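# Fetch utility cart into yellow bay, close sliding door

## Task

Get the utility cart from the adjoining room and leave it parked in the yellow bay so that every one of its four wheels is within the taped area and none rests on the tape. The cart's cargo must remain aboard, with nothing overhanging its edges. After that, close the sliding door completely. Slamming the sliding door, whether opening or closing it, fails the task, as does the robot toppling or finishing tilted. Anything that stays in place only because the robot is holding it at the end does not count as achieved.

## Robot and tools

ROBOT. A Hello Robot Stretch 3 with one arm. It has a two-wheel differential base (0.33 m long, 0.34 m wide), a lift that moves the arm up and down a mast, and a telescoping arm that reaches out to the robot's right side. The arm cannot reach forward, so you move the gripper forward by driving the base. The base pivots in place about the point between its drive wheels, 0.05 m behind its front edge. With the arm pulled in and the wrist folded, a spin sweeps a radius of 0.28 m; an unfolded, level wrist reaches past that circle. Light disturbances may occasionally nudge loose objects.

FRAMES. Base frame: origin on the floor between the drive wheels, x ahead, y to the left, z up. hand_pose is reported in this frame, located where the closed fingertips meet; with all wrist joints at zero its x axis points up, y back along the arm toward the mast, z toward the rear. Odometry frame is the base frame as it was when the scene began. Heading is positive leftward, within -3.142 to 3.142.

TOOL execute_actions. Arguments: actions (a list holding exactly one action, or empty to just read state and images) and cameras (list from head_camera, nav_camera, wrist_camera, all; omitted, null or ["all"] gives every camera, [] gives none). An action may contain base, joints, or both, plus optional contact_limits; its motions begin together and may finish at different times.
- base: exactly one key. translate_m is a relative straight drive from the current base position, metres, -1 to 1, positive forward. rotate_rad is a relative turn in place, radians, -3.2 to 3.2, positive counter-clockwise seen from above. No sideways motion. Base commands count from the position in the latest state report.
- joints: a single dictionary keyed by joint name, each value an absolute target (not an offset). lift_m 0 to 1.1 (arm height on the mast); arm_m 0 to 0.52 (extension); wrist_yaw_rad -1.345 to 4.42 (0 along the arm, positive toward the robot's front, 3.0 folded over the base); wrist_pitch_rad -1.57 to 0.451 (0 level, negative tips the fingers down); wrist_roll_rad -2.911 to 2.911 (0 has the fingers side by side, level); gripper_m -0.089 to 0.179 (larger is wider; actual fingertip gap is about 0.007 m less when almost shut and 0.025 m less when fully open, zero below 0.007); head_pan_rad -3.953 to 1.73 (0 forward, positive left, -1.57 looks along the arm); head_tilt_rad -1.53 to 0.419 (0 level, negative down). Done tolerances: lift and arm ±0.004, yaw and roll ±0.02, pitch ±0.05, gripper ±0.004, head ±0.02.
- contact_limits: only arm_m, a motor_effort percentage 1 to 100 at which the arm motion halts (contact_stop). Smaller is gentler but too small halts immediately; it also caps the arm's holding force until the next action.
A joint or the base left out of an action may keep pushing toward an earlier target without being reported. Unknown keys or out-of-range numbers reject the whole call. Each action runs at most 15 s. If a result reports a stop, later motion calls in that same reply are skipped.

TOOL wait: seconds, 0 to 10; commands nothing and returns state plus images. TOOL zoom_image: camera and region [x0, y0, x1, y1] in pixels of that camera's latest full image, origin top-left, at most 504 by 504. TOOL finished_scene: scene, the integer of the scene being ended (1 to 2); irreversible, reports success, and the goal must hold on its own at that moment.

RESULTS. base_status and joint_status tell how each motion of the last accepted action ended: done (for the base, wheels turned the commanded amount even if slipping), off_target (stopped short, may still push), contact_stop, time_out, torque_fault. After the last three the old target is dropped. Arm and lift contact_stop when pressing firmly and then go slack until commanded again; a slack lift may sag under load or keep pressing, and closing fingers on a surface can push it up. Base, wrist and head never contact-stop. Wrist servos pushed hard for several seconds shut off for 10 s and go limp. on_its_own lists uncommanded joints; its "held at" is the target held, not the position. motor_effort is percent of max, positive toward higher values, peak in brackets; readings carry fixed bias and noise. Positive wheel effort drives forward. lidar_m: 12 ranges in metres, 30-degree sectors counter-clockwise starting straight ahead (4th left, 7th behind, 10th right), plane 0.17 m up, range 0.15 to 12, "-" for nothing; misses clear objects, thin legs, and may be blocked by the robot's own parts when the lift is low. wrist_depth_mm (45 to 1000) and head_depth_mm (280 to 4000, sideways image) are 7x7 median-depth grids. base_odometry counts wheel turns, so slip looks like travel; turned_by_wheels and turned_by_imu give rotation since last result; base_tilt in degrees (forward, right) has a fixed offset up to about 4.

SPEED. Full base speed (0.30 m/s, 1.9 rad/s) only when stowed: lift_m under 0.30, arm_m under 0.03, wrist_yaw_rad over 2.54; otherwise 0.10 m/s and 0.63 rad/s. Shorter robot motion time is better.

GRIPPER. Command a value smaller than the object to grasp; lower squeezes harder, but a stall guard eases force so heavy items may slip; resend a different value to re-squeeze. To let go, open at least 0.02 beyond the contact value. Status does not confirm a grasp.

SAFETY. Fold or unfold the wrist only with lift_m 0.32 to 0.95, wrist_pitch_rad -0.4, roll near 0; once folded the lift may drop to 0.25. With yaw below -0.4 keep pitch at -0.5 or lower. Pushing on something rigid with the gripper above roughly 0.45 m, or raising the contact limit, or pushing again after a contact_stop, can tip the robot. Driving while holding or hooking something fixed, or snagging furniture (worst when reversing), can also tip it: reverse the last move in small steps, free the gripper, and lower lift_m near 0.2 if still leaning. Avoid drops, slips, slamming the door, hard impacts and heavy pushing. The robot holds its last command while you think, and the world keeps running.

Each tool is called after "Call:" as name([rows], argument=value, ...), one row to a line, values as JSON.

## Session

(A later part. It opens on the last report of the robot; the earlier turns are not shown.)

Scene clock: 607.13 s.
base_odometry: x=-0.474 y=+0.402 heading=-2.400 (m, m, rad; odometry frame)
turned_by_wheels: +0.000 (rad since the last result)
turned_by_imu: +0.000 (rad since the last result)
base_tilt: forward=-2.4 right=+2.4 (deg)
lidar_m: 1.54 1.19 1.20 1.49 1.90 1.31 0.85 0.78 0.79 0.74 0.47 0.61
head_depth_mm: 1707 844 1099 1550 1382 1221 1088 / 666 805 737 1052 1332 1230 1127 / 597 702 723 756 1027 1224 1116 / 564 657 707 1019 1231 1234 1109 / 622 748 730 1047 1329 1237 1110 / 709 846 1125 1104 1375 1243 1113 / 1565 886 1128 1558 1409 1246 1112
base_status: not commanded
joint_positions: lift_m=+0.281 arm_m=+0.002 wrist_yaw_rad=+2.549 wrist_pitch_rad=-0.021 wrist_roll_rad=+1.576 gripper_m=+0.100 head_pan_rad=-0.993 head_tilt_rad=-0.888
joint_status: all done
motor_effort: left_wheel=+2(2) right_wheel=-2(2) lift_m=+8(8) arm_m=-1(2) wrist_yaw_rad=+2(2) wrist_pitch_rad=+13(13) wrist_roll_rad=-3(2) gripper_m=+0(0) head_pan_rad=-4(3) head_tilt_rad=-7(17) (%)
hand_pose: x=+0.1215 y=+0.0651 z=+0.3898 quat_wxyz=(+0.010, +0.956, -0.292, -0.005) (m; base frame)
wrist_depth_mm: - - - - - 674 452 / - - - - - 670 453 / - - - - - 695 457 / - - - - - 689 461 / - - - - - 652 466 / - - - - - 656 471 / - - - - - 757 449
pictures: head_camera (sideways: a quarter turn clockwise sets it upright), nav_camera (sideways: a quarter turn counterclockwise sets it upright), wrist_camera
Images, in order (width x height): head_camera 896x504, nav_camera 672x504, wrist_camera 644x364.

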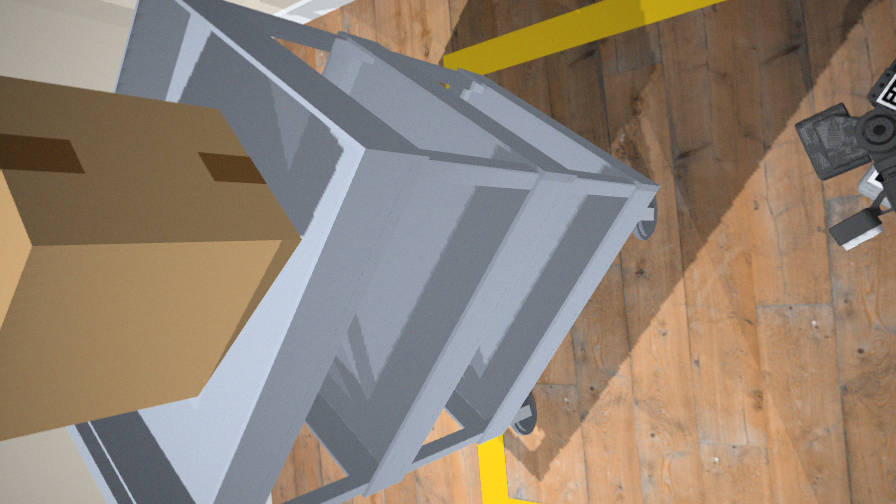

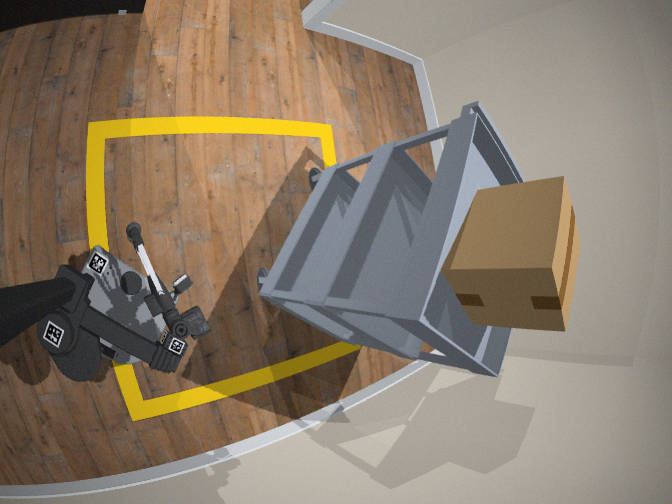

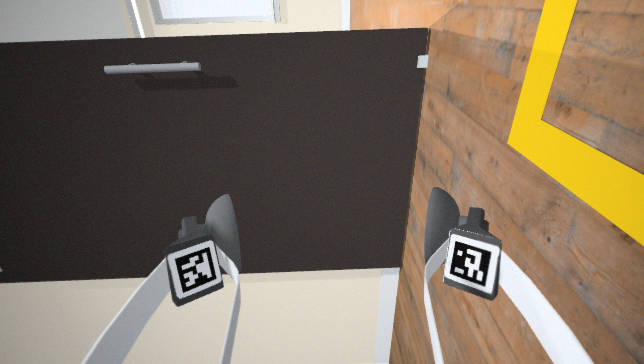

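Call:
execute_actions([
  {"base":{"translate_m":0.66},"joints":{"head_pan_rad":-1.5,"head_tilt_rad":-0.9}},
])

Call:
execute_actions([
  {"base":{"rotate_rad":-1.57},"joints":{"head_pan_rad":-0.1,"head_tilt_rad":-0.9}},
])

Scene clock: 640.50 s.
base_odometry: x=-0.960 y=-0.043 heading=-2.400 (m, m, rad; odometry frame)
turned_by_wheels: +0.000 (rad since the last result)
turned_by_imu: +0.000 (rad since the last result)
base_tilt: forward=-2.3 right=+2.4 (deg)
lidar_m: 0.89 3.50 0.78 0.85 1.85 2.18 1.42 0.61 0.45 0.44 0.45 1.24
head_depth_mm: 501 555 656 606 906 1162 1095 / 519 577 669 615 915 1180 1134 / 1567 628 690 625 915 1190 - / 1559 856 724 638 934 1199 1115 / 1451 815 720 683 1356 1235 1109 / 1358 1552 1659 1595 1410 1241 1114 / 1286 1455 1673 1631 1405 1249 1114
base_status: done
joint_positions: lift_m=+0.281 arm_m=+0.002 wrist_yaw_rad=+2.549 wrist_pitch_rad=-0.021 wrist_roll_rad=+1.576 gripper_m=+0.100 head_pan_rad=-1.493 head_tilt_rad=-0.889
joint_status: all done
motor_effort: left_wheel=+1(5) right_wheel=-3(2) lift_m=+7(7) arm_m=-3(1) wrist_yaw_rad=+2(2) wrist_pitch_rad=+13(13) wrist_roll_rad=-3(2) gripper_m=+0(0) head_pan_rad=-3(38) head_tilt_rad=-6(3) (%)
hand_pose: x=+0.1215 y=+0.0651 z=+0.3898 quat_wxyz=(+0.010, +0.956, -0.292, -0.005) (m; base frame)
wrist_depth_mm: - - - - - 672 452 / - - - - - 679 451 / - - - - - 684 457 / - - - - - 697 462 / 869 886 882 879 873 654 461 / 938 925 958 968 967 656 470 / - - - - - 773 452
pictures: head_camera (sideways: a quarter turn clockwise sets it upright), nav_camera (sideways: a quarter turn counterclockwise sets it upright), wrist_camera
Images, in order (width x height): head_camera 896x504, nav_camera 672x504, wrist_camera 644x364.

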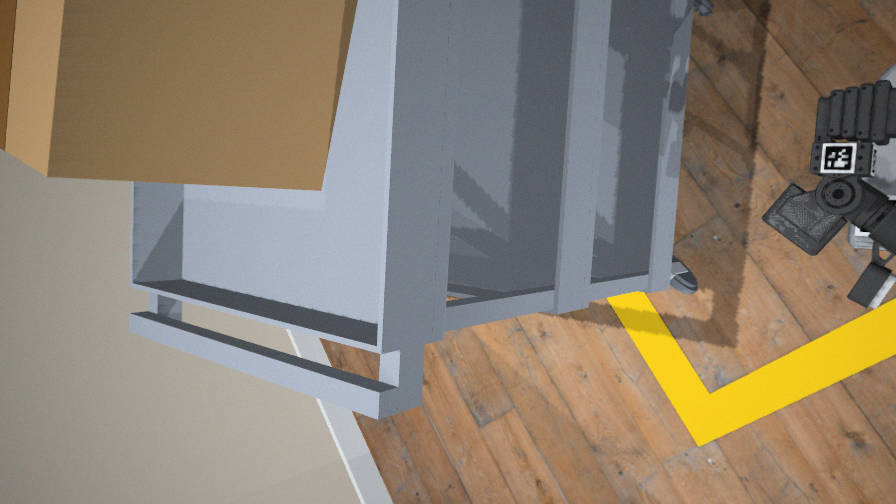

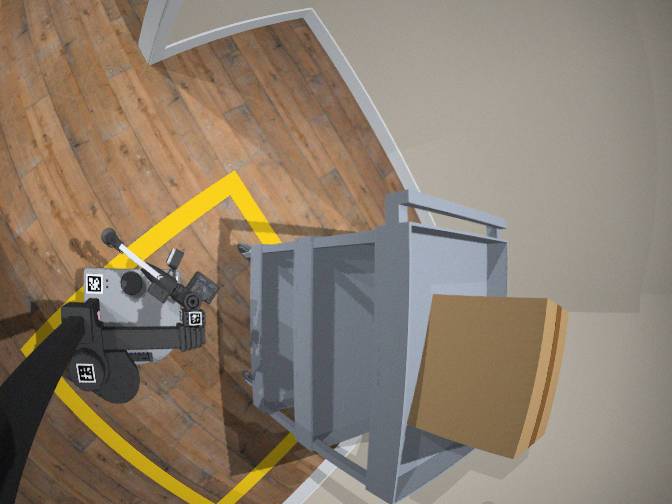

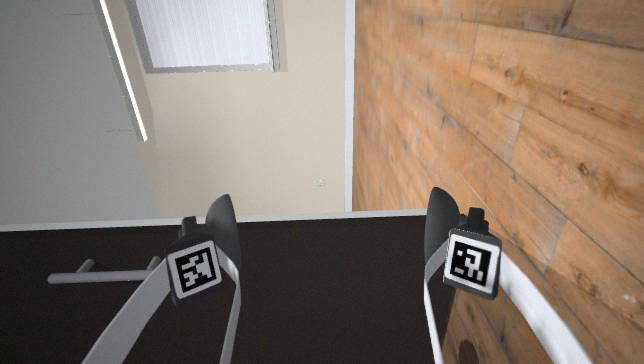

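Scene clock: 643.93 s.
base_odometry: x=-0.960 y=-0.043 heading=+2.314 (m, m, rad; odometry frame)
turned_by_wheels: -1.570 (rad since the last result)
turned_by_imu: -1.575 (rad since the last result)
base_tilt: forward=-2.4 right=+2.4 (deg)
lidar_m: 0.44 0.45 1.24 0.89 3.46 0.78 0.85 1.87 2.16 1.41 0.61 0.45
head_depth_mm: 498 557 646 941 924 1196 1090 / 507 565 666 948 928 1201 1097 / 515 574 670 632 931 1188 1097 / 523 586 683 623 917 1190 1107 / 1530 842 714 661 922 1193 1112 / 1494 846 715 627 1355 1247 1112 / 1386 1479 672 601 1404 1247 1123
base_status: done
joint_positions: lift_m=+0.281 arm_m=+0.002 wrist_yaw_rad=+2.549 wrist_pitch_rad=-0.021 wrist_roll_rad=+1.576 gripper_m=+0.100 head_pan_rad=-0.107 head_tilt_rad=-0.889
joint_status: all done
motor_effort: left_wheel=+2(5) right_wheel=-2(4) lift_m=+7(8) arm_m=-2(2) wrist_yaw_rad=+2(2) wrist_pitch_rad=+13(13) wrist_roll_rad=-3(2) gripper_m=+0(1) head_pan_rad=+5(51) head_tilt_rad=-7(5) (%)
hand_pose: x=+0.1215 y=+0.0651 z=+0.3898 quat_wxyz=(+0.010, +0.956, -0.292, -0.005) (m; base frame)
wrist_depth_mm: - - - - - 670 453 / - - - - - 677 452 / - - - - - 680 457 / - - - - - 695 462 / - - - - - 649 465 / - - - - - 658 467 / 987 971 980 979 965 777 447
pictures: head_camera (sideways: a quarter turn clockwise sets it upright), nav_camera (sideways: a quarter turn counterclockwise sets it upright), wrist_camera
Images, in order (width x height): head_camera 896x504, nav_camera 672x504, wrist_camera 644x364.

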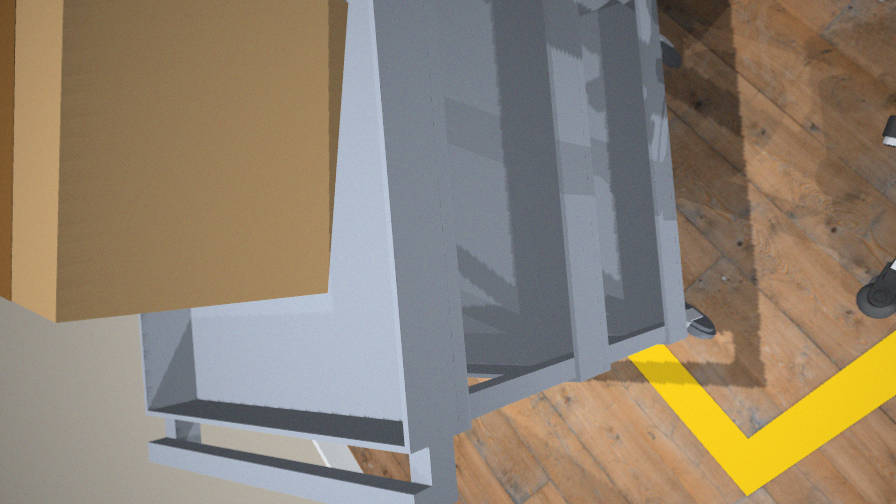

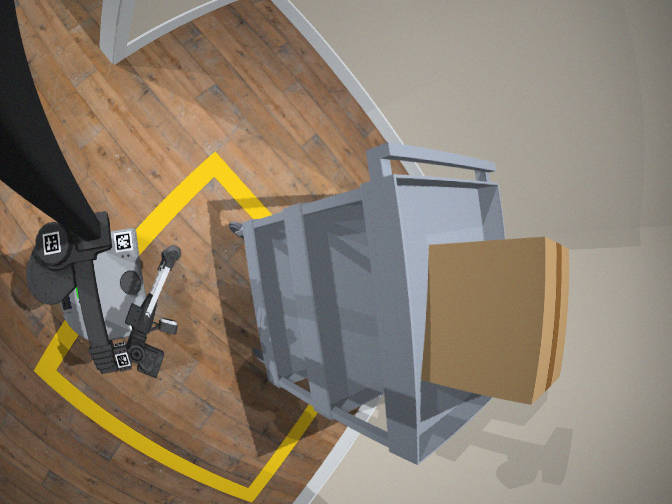

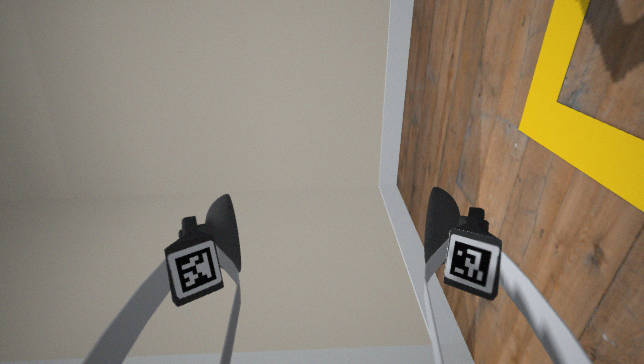

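Call:
execute_actions([
  {"base":{"rotate_rad":0.74},"joints":{"lift_m":0.40,"head_pan_rad":-0.8,"head_tilt_rad":-0.9}},
], cameras=[])

Call:
execute_actions([
  {"base":{"translate_m":-0.16},"joints":{"wrist_yaw_rad":1.57,"gripper_m":0.15,"wrist_pitch_rad":0.0,"wrist_roll_rad":1.57}},
])

Scene clock: 679.47 s.
base_odometry: x=-0.960 y=-0.043 heading=+3.054 (m, m, rad; odometry frame)
turned_by_wheels: +0.740 (rad since the last result)
turned_by_imu: +0.743 (rad since the last result)
base_tilt: forward=-2.4 right=+2.4 (deg)
lidar_m: 1.46 0.98 0.89 3.48 0.90 1.04 2.31 1.72 1.32 0.51 0.44 0.44
head_depth_mm: 498 555 658 942 927 1184 1089 / 509 567 668 631 930 1186 1130 / 518 581 675 628 917 1188 1116 / 532 605 692 624 920 1192 1102 / 1561 859 727 624 906 1200 1113 / 1442 854 727 654 1405 1235 1108 / 1344 1482 1574 1556 1411 1255 1116
base_status: done
joint_positions: lift_m=+0.399 arm_m=+0.002 wrist_yaw_rad=+2.549 wrist_pitch_rad=-0.020 wrist_roll_rad=+1.576 gripper_m=+0.100 head_pan_rad=-0.793 head_tilt_rad=-0.889
joint_status: all done
motor_effort: left_wheel=-1(4) right_wheel=+1(5) lift_m=+33(34) arm_m=-2(1) wrist_yaw_rad=+2(2) wrist_pitch_rad=+13(13) wrist_roll_rad=-2(2) gripper_m=+0(1) head_pan_rad=-3(49) head_tilt_rad=-7(5) (%)
hand_pose: x=+0.1215 y=+0.0651 z=+0.5084 quat_wxyz=(+0.010, +0.956, -0.292, -0.005) (m; base frame)
wrist_depth_mm: - - - - - 900 592 / 984 983 977 988 967 888 597 / 956 921 958 958 932 889 599 / - - - - - 889 605 / - - - - - 850 609 / - - - - - 859 608 / - - - - - - 586
pictures: none
No camera images: the call's "cameras" was empty. Leave "cameras" out to get every camera's image.

Scene clock: 682.23 s.
base_odometry: x=-0.801 y=-0.058 heading=+3.053 (m, m, rad; odometry frame)
turned_by_wheels: +0.000 (rad since the last result)
turned_by_imu: +0.000 (rad since the last result)
base_tilt: forward=-2.4 right=+2.4 (deg)
lidar_m: 1.62 1.00 1.02 0.73 0.73 1.06 2.15 1.70 1.31 0.65 0.55 0.55
head_depth_mm: 941 864 698 985 1322 1217 1110 / 569 661 695 1008 1272 1224 1113 / 581 676 693 1013 1226 1221 1115 / 590 691 690 1015 1236 1246 1102 / 604 709 745 1025 1239 1233 1104 / 929 872 706 1009 1333 1234 1109 / 1481 847 687 1571 1411 1244 1117
base_status: done
joint_positions: lift_m=+0.399 arm_m=+0.002 wrist_yaw_rad=+1.572 wrist_pitch_rad=-0.020 wrist_roll_rad=+1.576 gripper_m=+0.150 head_pan_rad=-0.793 head_tilt_rad=-0.889
joint_status: all done
motor_effort: left_wheel=-1(5) right_wheel=+1(2) lift_m=+33(33) arm_m=-2(2) wrist_yaw_rad=-3(1) wrist_pitch_rad=+13(12) wrist_roll_rad=-3(2) gripper_m=+1(97) head_pan_rad=-4(4) head_tilt_rad=-7(7) (%)
hand_pose: x=+0.2343 y=-0.1466 z=+0.5084 quat_wxyz=(+0.006, +0.708, -0.707, -0.009) (m; base frame)
wrist_depth_mm: 367 500 - 368 - 592 386 / 428 497 - 444 - 546 476 / - 495 - - - 841 574 / - - - - - 905 600 / - - - - - - 601 / - - - - - 995 558 / - - - - - 938 669
pictures: head_camera (sideways: a quarter turn clockwise sets it upright), nav_camera (sideways: a quarter turn counterclockwise sets it upright), wrist_camera
Images, in order (width x height): head_camera 896x504, nav_camera 672x504, wrist_camera 644x364.

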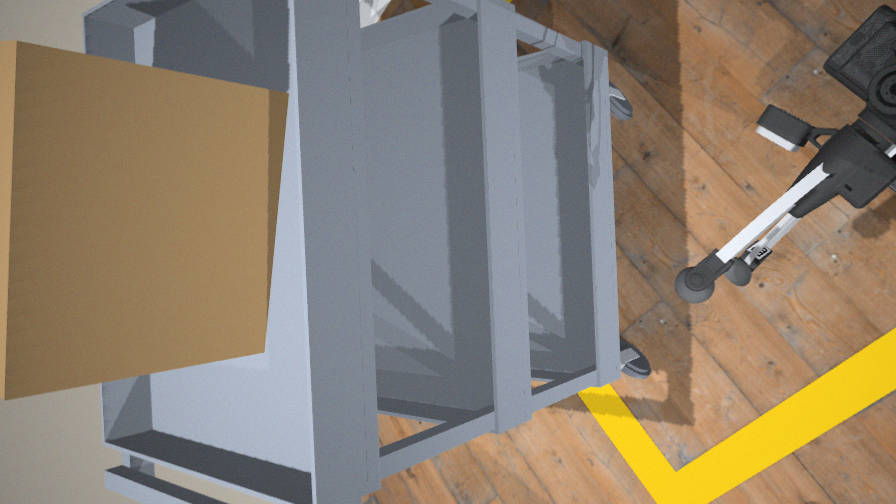

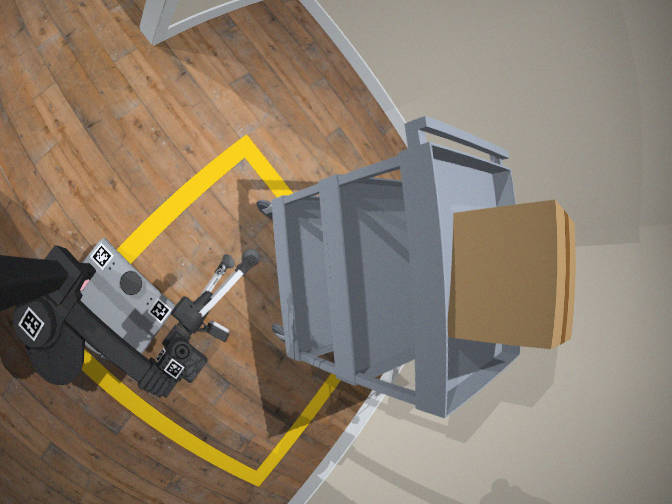

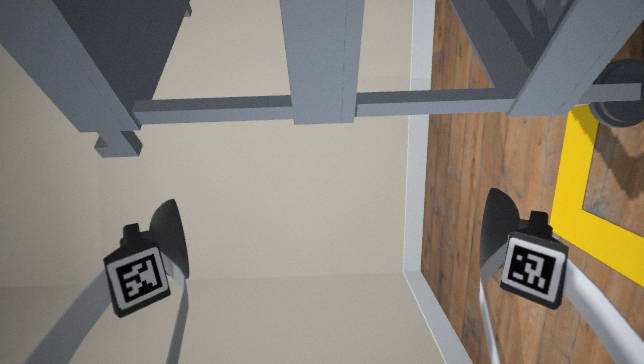

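Call:
execute_actions([
  {"joints":{"arm_m":0.30,"head_pan_rad":-0.9,"head_tilt_rad":-1.0}},
])

Scene clock: 688.00 s.
base_odometry: x=-0.801 y=-0.058 heading=+3.053 (m, m, rad; odometry frame)
turned_by_wheels: +0.000 (rad since the last result)
turned_by_imu: +0.001 (rad since the last result)
base_tilt: forward=-2.4 right=+2.4 (deg)
lidar_m: 1.62 1.00 1.02 0.73 0.73 1.06 2.16 1.70 1.31 0.65 0.55 0.55
head_depth_mm: 836 722 873 1452 1281 1181 1105 / 866 745 1031 1030 1299 1189 1113 / 605 682 1027 997 1301 1199 - / 610 689 1034 1000 1284 1199 1105 / 618 715 1024 986 1296 1197 1093 / 623 727 1030 986 1273 1200 1103 / 854 770 678 1011 1341 1206 1101
base_status: not commanded
joint_positions: lift_m=+0.399 arm_m=+0.300 wrist_yaw_rad=+1.571 wrist_pitch_rad=-0.020 wrist_roll_rad=+1.576 gripper_m=+0.150 head_pan_rad=-0.893 head_tilt_rad=-0.987
joint_status: all done
motor_effort: left_wheel=-1(1) right_wheel=+2(1) lift_m=+33(33) arm_m=+4(4) wrist_yaw_rad=-1(3) wrist_pitch_rad=+12(13) wrist_roll_rad=-2(2) gripper_m=+1(1) head_pan_rad=-3(17) head_tilt_rad=-8(21) (%)
hand_pose: x=+0.2343 y=-0.4447 z=+0.5084 quat_wxyz=(+0.006, +0.707, -0.707, -0.009) (m; base frame)
wrist_depth_mm: 345 505 - 157 163 608 415 / 346 497 - 181 694 622 414 / 343 493 795 214 783 627 424 / 339 487 - 264 - 630 422 / 346 422 - 343 - 649 394 / - - - 536 - 860 546 / - - - - - 947 664
pictures: head_camera (sideways: a quarter turn clockwise sets it upright), nav_camera (sideways: a quarter turn counterclockwise sets it upright), wrist_camera
Images, in order (width x height): head_camera 896x504, nav_camera 672x504, wrist_camera 644x364.

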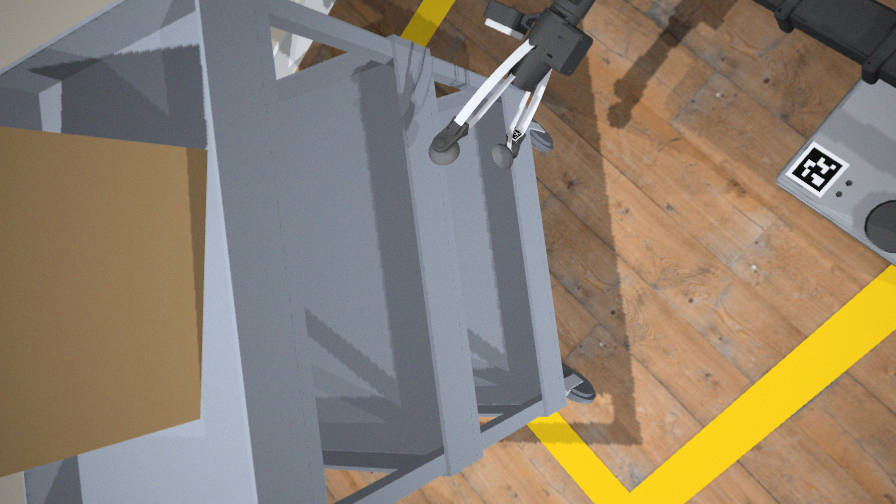

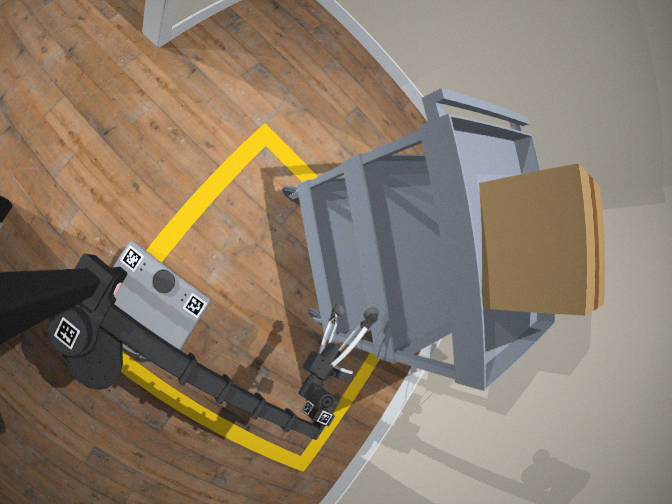

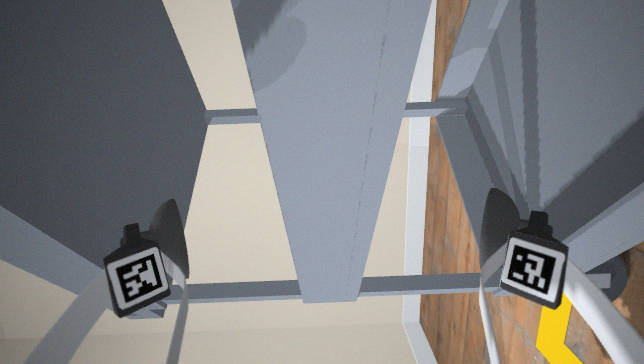

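Call:
execute_actions([
  {"base":{"translate_m":0.12}},
])

Scene clock: 699.27 s.
base_odometry: x=-0.920 y=-0.047 heading=+3.053 (m, m, rad; odometry frame)
turned_by_wheels: +0.000 (rad since the last result)
turned_by_imu: +0.000 (rad since the last result)
base_tilt: forward=-2.3 right=+2.4 (deg)
lidar_m: 1.50 0.98 0.91 3.49 0.90 1.04 2.28 1.71 1.32 0.55 0.46 0.46
head_depth_mm: 531 693 639 964 1286 1181 1106 / 535 635 647 955 1258 1189 1110 / 543 645 635 953 1226 1197 - / 546 654 641 946 1235 1199 1104 / 551 659 630 950 1196 1202 1094 / 840 766 633 935 1317 1208 1099 / 1392 751 605 1492 1342 1219 1099
base_status: done
joint_positions: lift_m=+0.399 arm_m=+0.300 wrist_yaw_rad=+1.571 wrist_pitch_rad=-0.020 wrist_roll_rad=+1.576 gripper_m=+0.150 head_pan_rad=-0.893 head_tilt_rad=-0.988
joint_status: not commanded
motor_effort: left_wheel=-2(4) right_wheel=+1(5) lift_m=+33(33) arm_m=+4(5) wrist_yaw_rad=-1(1) wrist_pitch_rad=+13(13) wrist_roll_rad=-2(2) gripper_m=+0(0) head_pan_rad=-4(4) head_tilt_rad=-7(7) (%)
hand_pose: x=+0.2343 y=-0.4447 z=+0.5084 quat_wxyz=(+0.006, +0.707, -0.707, -0.009) (m; base frame)
wrist_depth_mm: 348 66 65 66 66 67 380 / 345 435 75 76 77 78 418 / 342 488 88 90 91 100 420 / 340 486 113 110 112 557 426 / 338 422 - 143 146 - 424 / 332 - - 202 - - 395 / 338 429 - 352 - 432 434
pictures: head_camera (sideways: a quarter turn clockwise sets it upright), nav_camera (sideways: a quarter turn counterclockwise sets it upright), wrist_camera
Images, in order (width x height): head_camera 896x504, nav_camera 672x504, wrist_camera 644x364.

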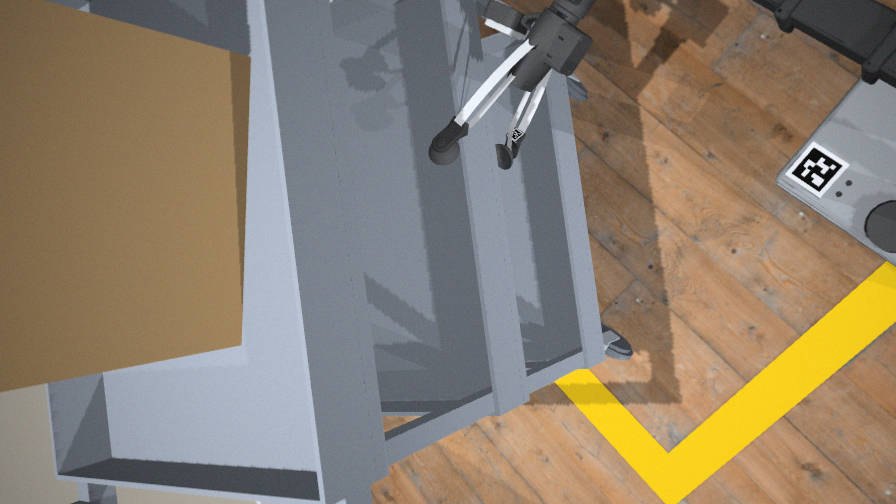

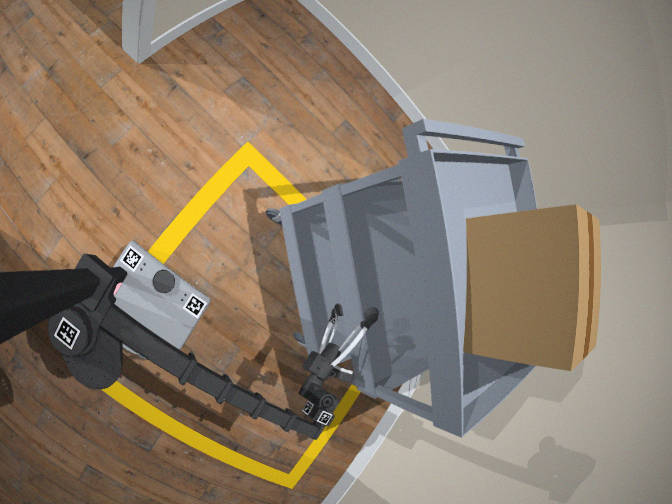

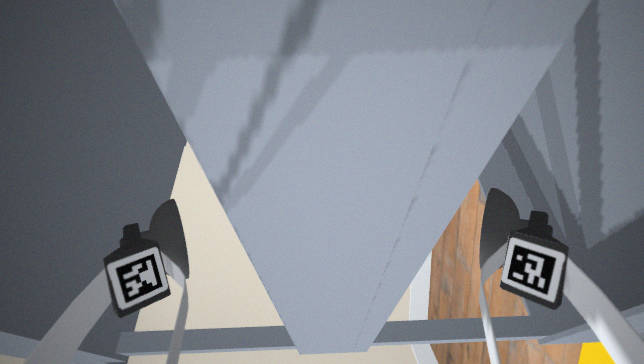

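Call:
execute_actions([
  {"joints":{"gripper_m":0.03}},
], cameras=["wrist_camera"])

Call:
execute_actions([
  {"base":{"translate_m":-0.2}},
])

Scene clock: 703.30 s.
base_odometry: x=-0.920 y=-0.047 heading=+3.054 (m, m, rad; odometry frame)
turned_by_wheels: +0.001 (rad since the last result)
turned_by_imu: +0.002 (rad since the last result)
base_tilt: forward=-2.3 right=+2.4 (deg)
lidar_m: 1.50 0.98 0.91 3.48 0.90 1.05 2.27 1.72 1.32 0.55 0.46 0.46
head_depth_mm: 530 687 640 964 1278 1185 1108 / 536 635 643 953 1249 1186 1110 / 538 642 635 956 1223 1192 - / 544 651 637 940 1232 1201 1107 / 549 657 626 949 1195 1203 1095 / 842 764 627 933 1319 1205 1099 / 1388 751 609 1489 1343 1209 1097
base_status: not commanded
joint_positions: lift_m=+0.399 arm_m=+0.300 wrist_yaw_rad=+1.568 wrist_pitch_rad=-0.030 wrist_roll_rad=+1.580 gripper_m=+0.032 head_pan_rad=-0.893 head_tilt_rad=-0.988
joint_status: all done
motor_effort: left_wheel=+7(7) right_wheel=-18(20) lift_m=+33(33) arm_m=+3(4) wrist_yaw_rad=+3(3) wrist_pitch_rad=+19(22) wrist_roll_rad=-4(4) gripper_m=-37(100) head_pan_rad=-3(3) head_tilt_rad=-8(7) (%)
hand_pose: x=+0.2340 y=-0.4455 z=+0.5058 quat_wxyz=(+0.008, +0.706, -0.708, -0.014) (m; base frame)
wrist_depth_mm: 347 62 63 63 64 65 388 / 349 76 72 73 74 76 409 / 348 463 85 87 88 510 415 / 347 502 104 106 109 576 418 / 343 491 134 137 139 526 419 / 339 450 - 193 227 498 423 / 347 419 - 329 433 801 424
pictures: wrist_camera
Images, in order (width x height): wrist_camera 644x364.

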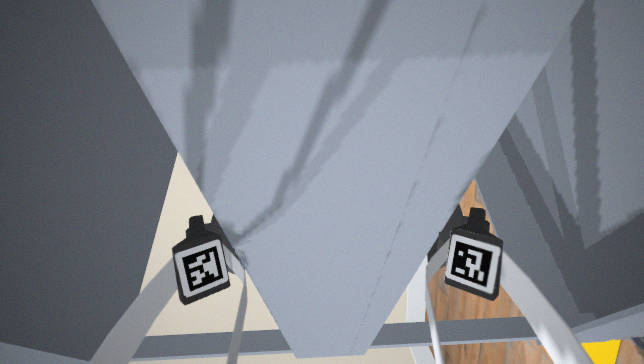

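Scene clock: 706.80 s.
base_odometry: x=-0.721 y=-0.064 heading=+3.055 (m, m, rad; odometry frame)
turned_by_wheels: +0.000 (rad since the last result)
turned_by_imu: +0.002 (rad since the last result)
base_tilt: forward=-2.3 right=+2.4 (deg)
lidar_m: 1.70 1.05 1.14 0.71 0.74 1.07 2.07 1.69 1.30 0.59 0.44 0.43
head_depth_mm: 571 711 985 983 1267 1186 1108 / 552 660 653 971 1279 1191 1117 / 545 650 634 964 1224 1194 - / 538 640 627 945 1195 1204 1106 / 530 631 654 934 1134 1197 1095 / 806 761 656 732 1316 1208 1095 / 1595 766 671 1468 1348 1212 1107
base_status: done
joint_positions: lift_m=+0.399 arm_m=+0.300 wrist_yaw_rad=+1.448 wrist_pitch_rad=-0.033 wrist_roll_rad=+1.576 gripper_m=+0.050 head_pan_rad=-0.893 head_tilt_rad=-0.988
joint_status: not commanded
on_its_own: wrist_yaw_rad is held at +1.445, not at your +1.570, by its stall guard, which is not easing now; gripper_m is held at +0.048, not at your +0.030, by its stall guard, which is still easing
motor_effort: left_wheel=+2(7) right_wheel=-7(31) lift_m=+33(33) arm_m=-3(3) wrist_yaw_rad=-3(75) wrist_pitch_rad=+20(20) wrist_roll_rad=-3(4) gripper_m=-29(37) head_pan_rad=-3(3) head_tilt_rad=-7(7) (%)
hand_pose: x=+0.2320 y=-0.4765 z=+0.5051 quat_wxyz=(+0.010, +0.662, -0.749, -0.014) (m; base frame)
wrist_depth_mm: 348 485 94 94 95 504 404 / 343 513 102 103 104 552 407 / 350 514 113 114 115 602 412 / 348 503 129 127 129 613 413 / 345 494 142 144 146 582 417 / 342 457 173 165 173 546 422 / 339 - - 194 - 924 405
pictures: head_camera (sideways: a quarter turn clockwise sets it upright), nav_camera (sideways: a quarter turn counterclockwise sets it upright), wrist_camera
Images, in order (width x height): head_camera 896x504, nav_camera 672x504, wrist_camera 644x364.

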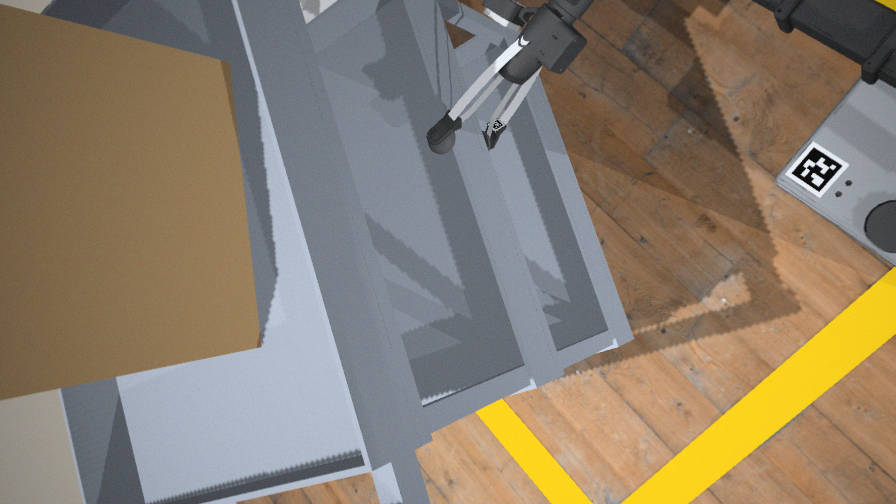

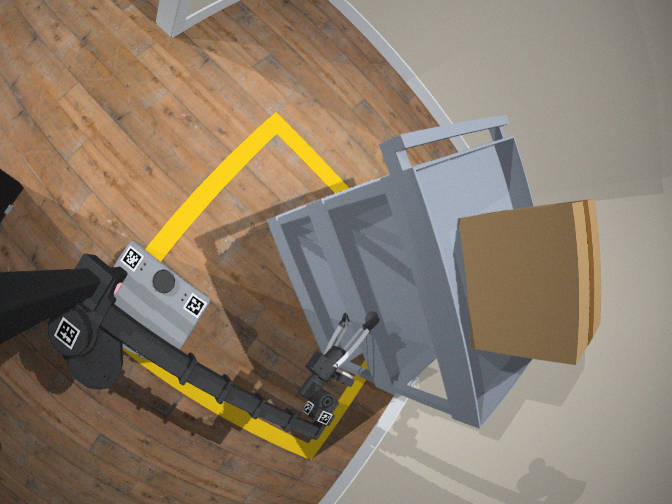

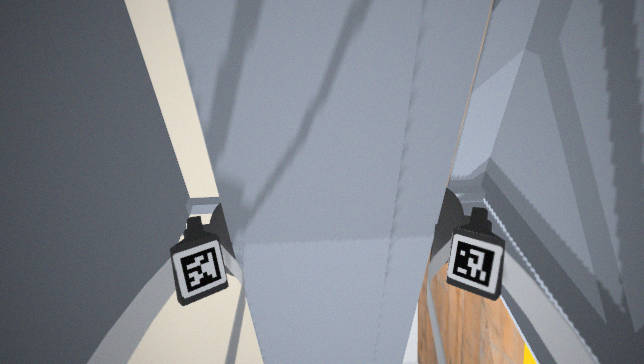

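Call:
execute_actions([
  {"base":{"translate_m":-0.2},"joints":{"arm_m":0.25,"gripper_m":0.035}},
])

Scene clock: 722.37 s.
base_odometry: x=-0.522 y=-0.082 heading=+3.055 (m, m, rad; odometry frame)
turned_by_wheels: +0.000 (rad since the last result)
turned_by_imu: +0.002 (rad since the last result)
base_tilt: forward=-2.3 right=+2.4 (deg)
lidar_m: 1.89 1.22 2.92 0.71 0.76 1.09 1.88 1.67 1.28 0.54 0.41 0.40
head_depth_mm: 757 739 646 949 1279 1185 1106 / 507 606 634 953 1255 1187 1105 / 503 597 625 952 1205 1192 - / 498 593 649 929 1177 1200 1107 / 493 586 653 920 1083 1197 1099 / 489 582 652 904 895 1209 1102 / 792 771 659 586 1322 1210 1098
base_status: done
joint_positions: lift_m=+0.399 arm_m=+0.250 wrist_yaw_rad=+1.518 wrist_pitch_rad=-0.034 wrist_roll_rad=+1.577 gripper_m=+0.050 head_pan_rad=-0.893 head_tilt_rad=-0.988
joint_status: gripper_m off_target (ended at +0.050, target +0.035); the others done
on_its_own: wrist_yaw_rad is held at +1.514, not at your +1.570, by its stall guard, which is not easing now; gripper_m is held at +0.049, not at your +0.035, by its stall guard, which is still easing
motor_effort: left_wheel=+1(8) right_wheel=-6(24) lift_m=+34(33) arm_m=+3(12) wrist_yaw_rad=-4(93) wrist_pitch_rad=+21(21) wrist_roll_rad=-3(3) gripper_m=-12(100) head_pan_rad=-4(5) head_tilt_rad=-7(7) (%)
hand_pose: x=+0.2335 y=-0.4083 z=+0.5048 quat_wxyz=(+0.010, +0.688, -0.726, -0.015) (m; base frame)
wrist_depth_mm: 347 453 84 85 86 494 404 / 346 476 93 95 96 528 410 / 347 513 105 106 108 570 407 / 348 503 123 122 124 617 414 / 343 496 140 142 145 565 418 / 341 458 183 171 181 537 419 / 339 - - 214 - 913 404
pictures: head_camera (sideways: a quarter turn clockwise sets it upright), nav_camera (sideways: a quarter turn counterclockwise sets it upright), wrist_camera
Images, in order (width x height): head_camera 896x504, nav_camera 672x504, wrist_camera 644x364.

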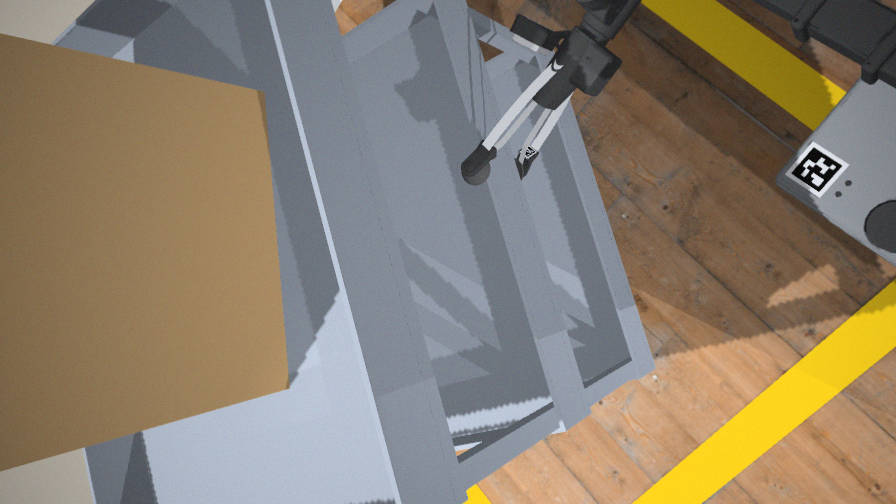

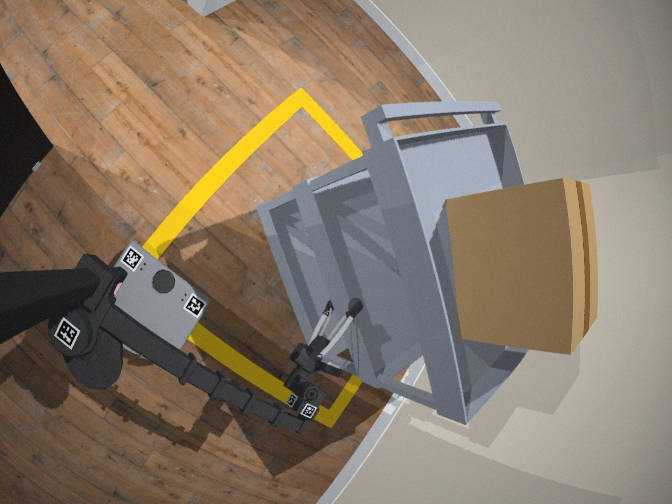

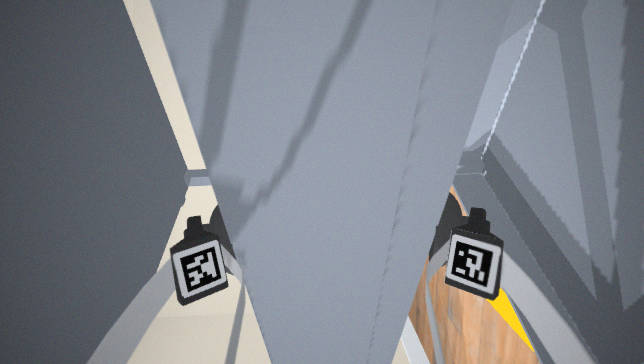

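Call:
execute_actions([
  {"joints":{"gripper_m":0.16}},
], cameras=[])

Call:
execute_actions([
  {"base":{"translate_m":-0.15},"joints":{"head_pan_rad":-0.6,"head_tilt_rad":-0.9}},
])

Scene clock: 729.73 s.
base_odometry: x=-0.522 y=-0.082 heading=+3.054 (m, m, rad; odometry frame)
turned_by_wheels: +0.000 (rad since the last result)
turned_by_imu: +0.000 (rad since the last result)
base_tilt: forward=-2.4 right=+2.4 (deg)
lidar_m: 1.90 1.21 2.92 0.71 0.76 1.09 1.88 1.67 1.29 0.54 0.41 0.40
head_depth_mm: 765 741 647 947 1275 1181 1113 / 507 606 633 950 1260 1185 1113 / 502 601 624 946 1212 1188 - / 499 593 649 930 1170 1203 1097 / 495 587 652 917 1093 1195 1097 / 489 585 652 907 892 1200 1096 / 788 772 660 580 1334 1211 1106
base_status: not commanded
joint_positions: lift_m=+0.399 arm_m=+0.250 wrist_yaw_rad=+1.516 wrist_pitch_rad=-0.022 wrist_roll_rad=+1.575 gripper_m=+0.160 head_pan_rad=-0.893 head_tilt_rad=-0.988
joint_status: all done
on_its_own: wrist_yaw_rad is held at +1.514, not at your +1.570, by its stall guard, which is not easing now
motor_effort: left_wheel=-2(3) right_wheel=+2(9) lift_m=+34(33) arm_m=+2(2) wrist_yaw_rad=-2(5) wrist_pitch_rad=+13(22) wrist_roll_rad=-3(3) gripper_m=+1(98) head_pan_rad=-4(4) head_tilt_rad=-7(7) (%)
hand_pose: x=+0.2339 y=-0.4088 z=+0.5079 quat_wxyz=(+0.007, +0.687, -0.726, -0.009) (m; base frame)
wrist_depth_mm: 348 469 84 85 86 88 411 / 347 497 94 95 95 514 413 / 342 494 106 106 107 551 418 / 340 487 125 122 123 629 419 / 337 452 - 142 145 - 408 / 321 - - 171 181 - 389 / 349 471 - 214 - 934 440
pictures: none
No camera images: the call's "cameras" was empty. Leave "cameras" out to get every camera's image.

Scene clock: 732.47 s.
base_odometry: x=-0.372 y=-0.095 heading=+3.054 (m, m, rad; odometry frame)
turned_by_wheels: +0.000 (rad since the last result)
turned_by_imu: +0.001 (rad since the last result)
base_tilt: forward=-2.3 right=+2.4 (deg)
lidar_m: 0.56 1.34 0.74 0.72 0.77 1.11 1.73 1.66 1.28 1.25 0.54 0.53
head_depth_mm: 550 642 671 993 1121 1190 1087 / 561 650 713 997 1213 1217 1094 / 572 668 726 1007 1220 1226 1096 / 586 685 687 1007 1224 1227 1105 / 622 819 686 1011 1219 1230 1105 / 1836 839 685 999 1372 1235 1107 / 1761 850 676 1612 1400 1236 1107
base_status: done
joint_positions: lift_m=+0.399 arm_m=+0.250 wrist_yaw_rad=+1.516 wrist_pitch_rad=-0.022 wrist_roll_rad=+1.575 gripper_m=+0.160 head_pan_rad=-0.607 head_tilt_rad=-0.902
joint_status: all done
on_its_own: wrist_yaw_rad is held at +1.514, not at your +1.570, by its stall guard, which is not easing now
motor_effort: left_wheel=-1(4) right_wheel=+1(1) lift_m=+33(33) arm_m=+3(2) wrist_yaw_rad=-2(2) wrist_pitch_rad=+13(13) wrist_roll_rad=-2(2) gripper_m=+0(0) head_pan_rad=+4(33) head_tilt_rad=+2(15) (%)
hand_pose: x=+0.2339 y=-0.4088 z=+0.5080 quat_wxyz=(+0.006, +0.687, -0.726, -0.009) (m; base frame)
wrist_depth_mm: 345 501 - 203 - 607 415 / 344 500 - 226 - 622 417 / 341 494 - 254 - 628 419 / 339 489 - 290 844 634 422 / 338 452 - 339 - 694 366 / 388 - - 415 - 616 530 / - 516 - 524 - 780 640
pictures: head_camera (sideways: a quarter turn clockwise sets it upright), nav_camera (sideways: a quarter turn counterclockwise sets it upright), wrist_camera
Images, in order (width x height): head_camera 896x504, nav_camera 672x504, wrist_camera 644x364.

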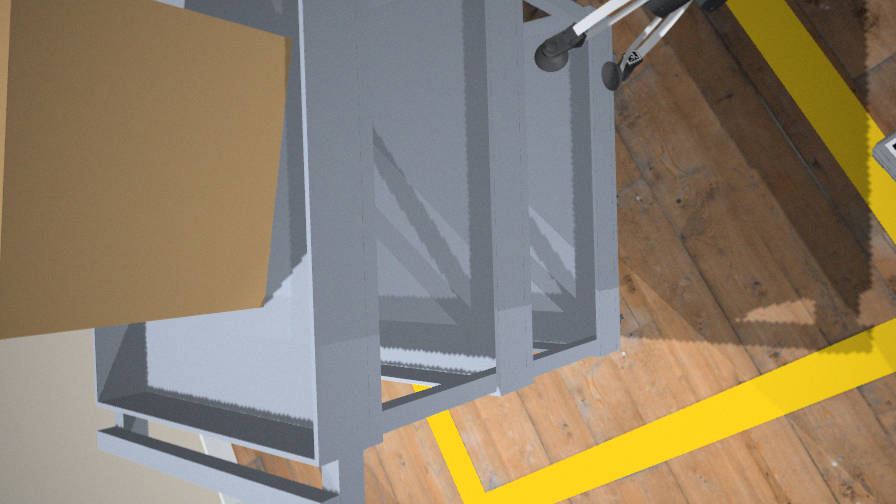

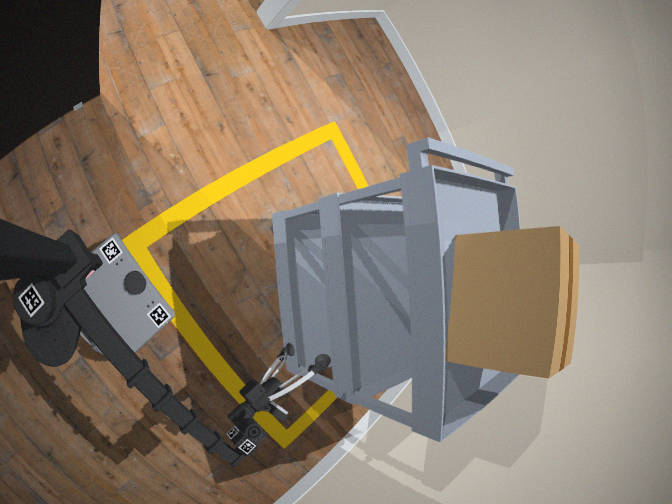

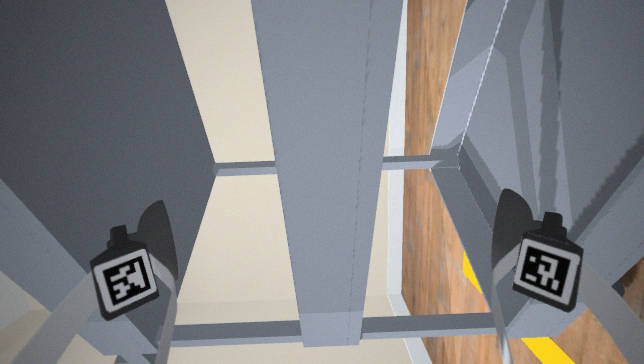

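Call:
execute_actions([
  {"joints":{"arm_m":0.0,"wrist_yaw_rad":2.6,"lift_m":0.28,"gripper_m":0.0,"wrist_roll_rad":0.0,"head_pan_rad":0,"head_tilt_rad":-0.5}},
], cameras=[])

Call:
execute_actions([
  {"base":{"rotate_rad":2.94}},
])

Scene clock: 776.20 s.
base_odometry: x=-0.372 y=-0.095 heading=+3.054 (m, m, rad; odometry frame)
turned_by_wheels: +0.000 (rad since the last result)
turned_by_imu: +0.001 (rad since the last result)
base_tilt: forward=-2.4 right=+2.4 (deg)
lidar_m: 0.56 1.34 0.74 0.72 0.77 1.11 1.73 1.66 1.28 1.25 0.54 0.53
head_depth_mm: 1653 1791 1983 935 736 914 826 / 1657 1820 1996 2175 689 894 870 / 1683 1824 2010 2192 1783 1514 1269 / 1693 1859 2056 2224 1893 1522 1267 / 1698 1876 2068 2266 1914 1528 1277 / 1742 1898 2077 2275 1922 1533 1280 / 1708 1806 1821 1834 1792 1540 1289
base_status: not commanded
joint_positions: lift_m=+0.281 arm_m=+0.002 wrist_yaw_rad=+2.598 wrist_pitch_rad=-0.021 wrist_roll_rad=+0.004 gripper_m=+0.000 head_pan_rad=-0.007 head_tilt_rad=-0.507
joint_status: all done
joint sent to its limit — the command would take arm_m past its lower limit, so that joint was sent only as far as its limit.
motor_effort: left_wheel=-1(1) right_wheel=+1(1) lift_m=+7(32) arm_m=-3(3) wrist_yaw_rad=+2(3) wrist_pitch_rad=+13(13) wrist_roll_rad=-2(4) gripper_m=-3(98) head_pan_rad=+4(44) head_tilt_rad=+5(36) (%)
hand_pose: x=+0.1108 y=+0.0718 z=+0.3900 quat_wxyz=(+0.197, +0.684, -0.183, +0.678) (m; base frame)
wrist_depth_mm: 586 641 - - - - - / 601 666 740 - - - - / 616 681 772 - - - - / 641 708 787 - - - - / 653 726 814 - - - - / 677 757 798 755 768 767 766 / 657 656 634 630 623 613 606
pictures: none
No camera images: the call's "cameras" was empty. Leave "cameras" out to get every camera's image.

Scene clock: 779.27 s.
base_odometry: x=-0.372 y=-0.095 heading=-0.289 (m, m, rad; odometry frame)
turned_by_wheels: +2.940 (rad since the last result)
turned_by_imu: +2.941 (rad since the last result)
base_tilt: forward=-2.4 right=+2.4 (deg)
lidar_m: 1.73 1.74 1.36 1.25 0.58 0.53 0.53 1.35 1.37 0.72 0.73 0.90
head_depth_mm: 1478 1582 1681 1749 1738 1511 1263 / 1474 1611 1774 1985 1875 1513 1268 / 1461 1591 1764 1953 1886 1526 1263 / 1431 1569 1728 1910 1892 1521 1270 / 1417 1537 1702 1885 1921 1529 1274 / 1392 1531 1679 1841 1927 1526 1275 / 1363 1497 1660 1824 1928 1536 1274
base_status: done
joint_positions: lift_m=+0.281 arm_m=+0.002 wrist_yaw_rad=+2.599 wrist_pitch_rad=-0.021 wrist_roll_rad=+0.004 gripper_m=+0.000 head_pan_rad=-0.007 head_tilt_rad=-0.507
joint_status: not commanded
motor_effort: left_wheel=-2(7) right_wheel=+2(8) lift_m=+7(7) arm_m=-3(3) wrist_yaw_rad=+2(2) wrist_pitch_rad=+13(13) wrist_roll_rad=-2(2) gripper_m=-3(3) head_pan_rad=+5(4) head_tilt_rad=+4(4) (%)
hand_pose: x=+0.1108 y=+0.0718 z=+0.3900 quat_wxyz=(+0.197, +0.684, -0.183, +0.678) (m; base frame)
wrist_depth_mm: 994 - - - - - - / 999 - - - - - - / - - - - - - - / - - - - - - - / - - - - - - - / 854 827 811 766 767 778 767 / 655 647 645 638 620 612 606
pictures: head_camera (sideways: a quarter turn clockwise sets it upright), nav_camera (sideways: a quarter turn counterclockwise sets it upright), wrist_camera
Images, in order (width x height): head_camera 896x504, nav_camera 672x504, wrist_camera 644x364.

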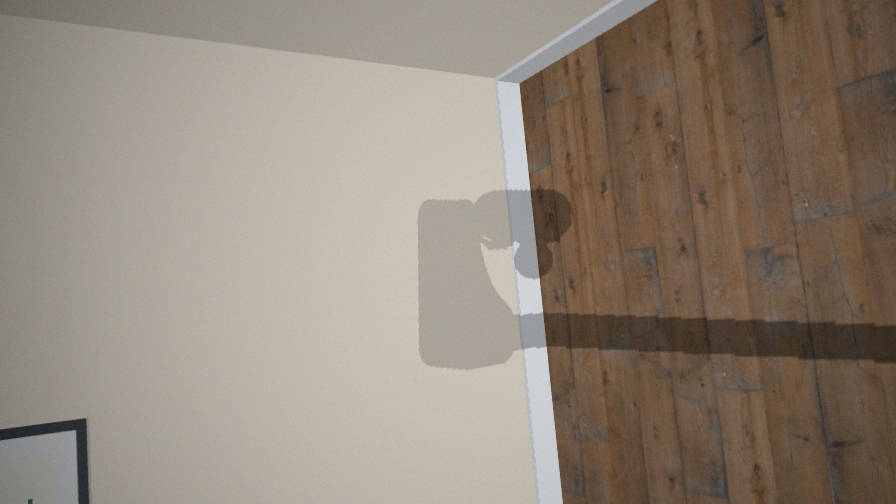

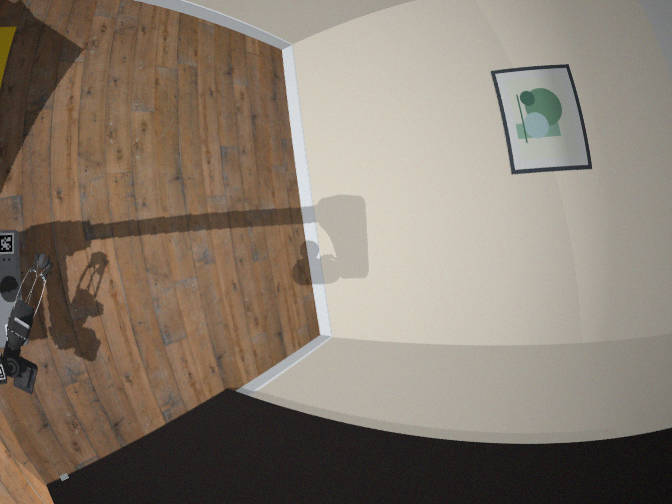

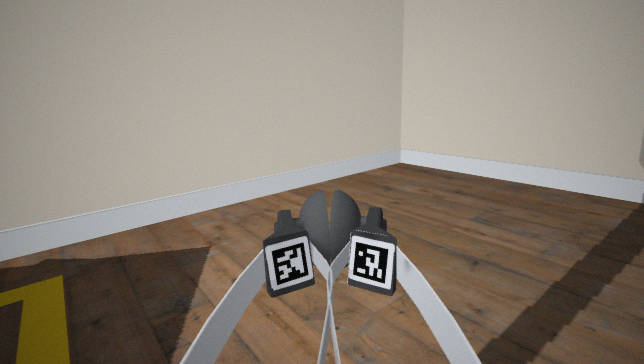

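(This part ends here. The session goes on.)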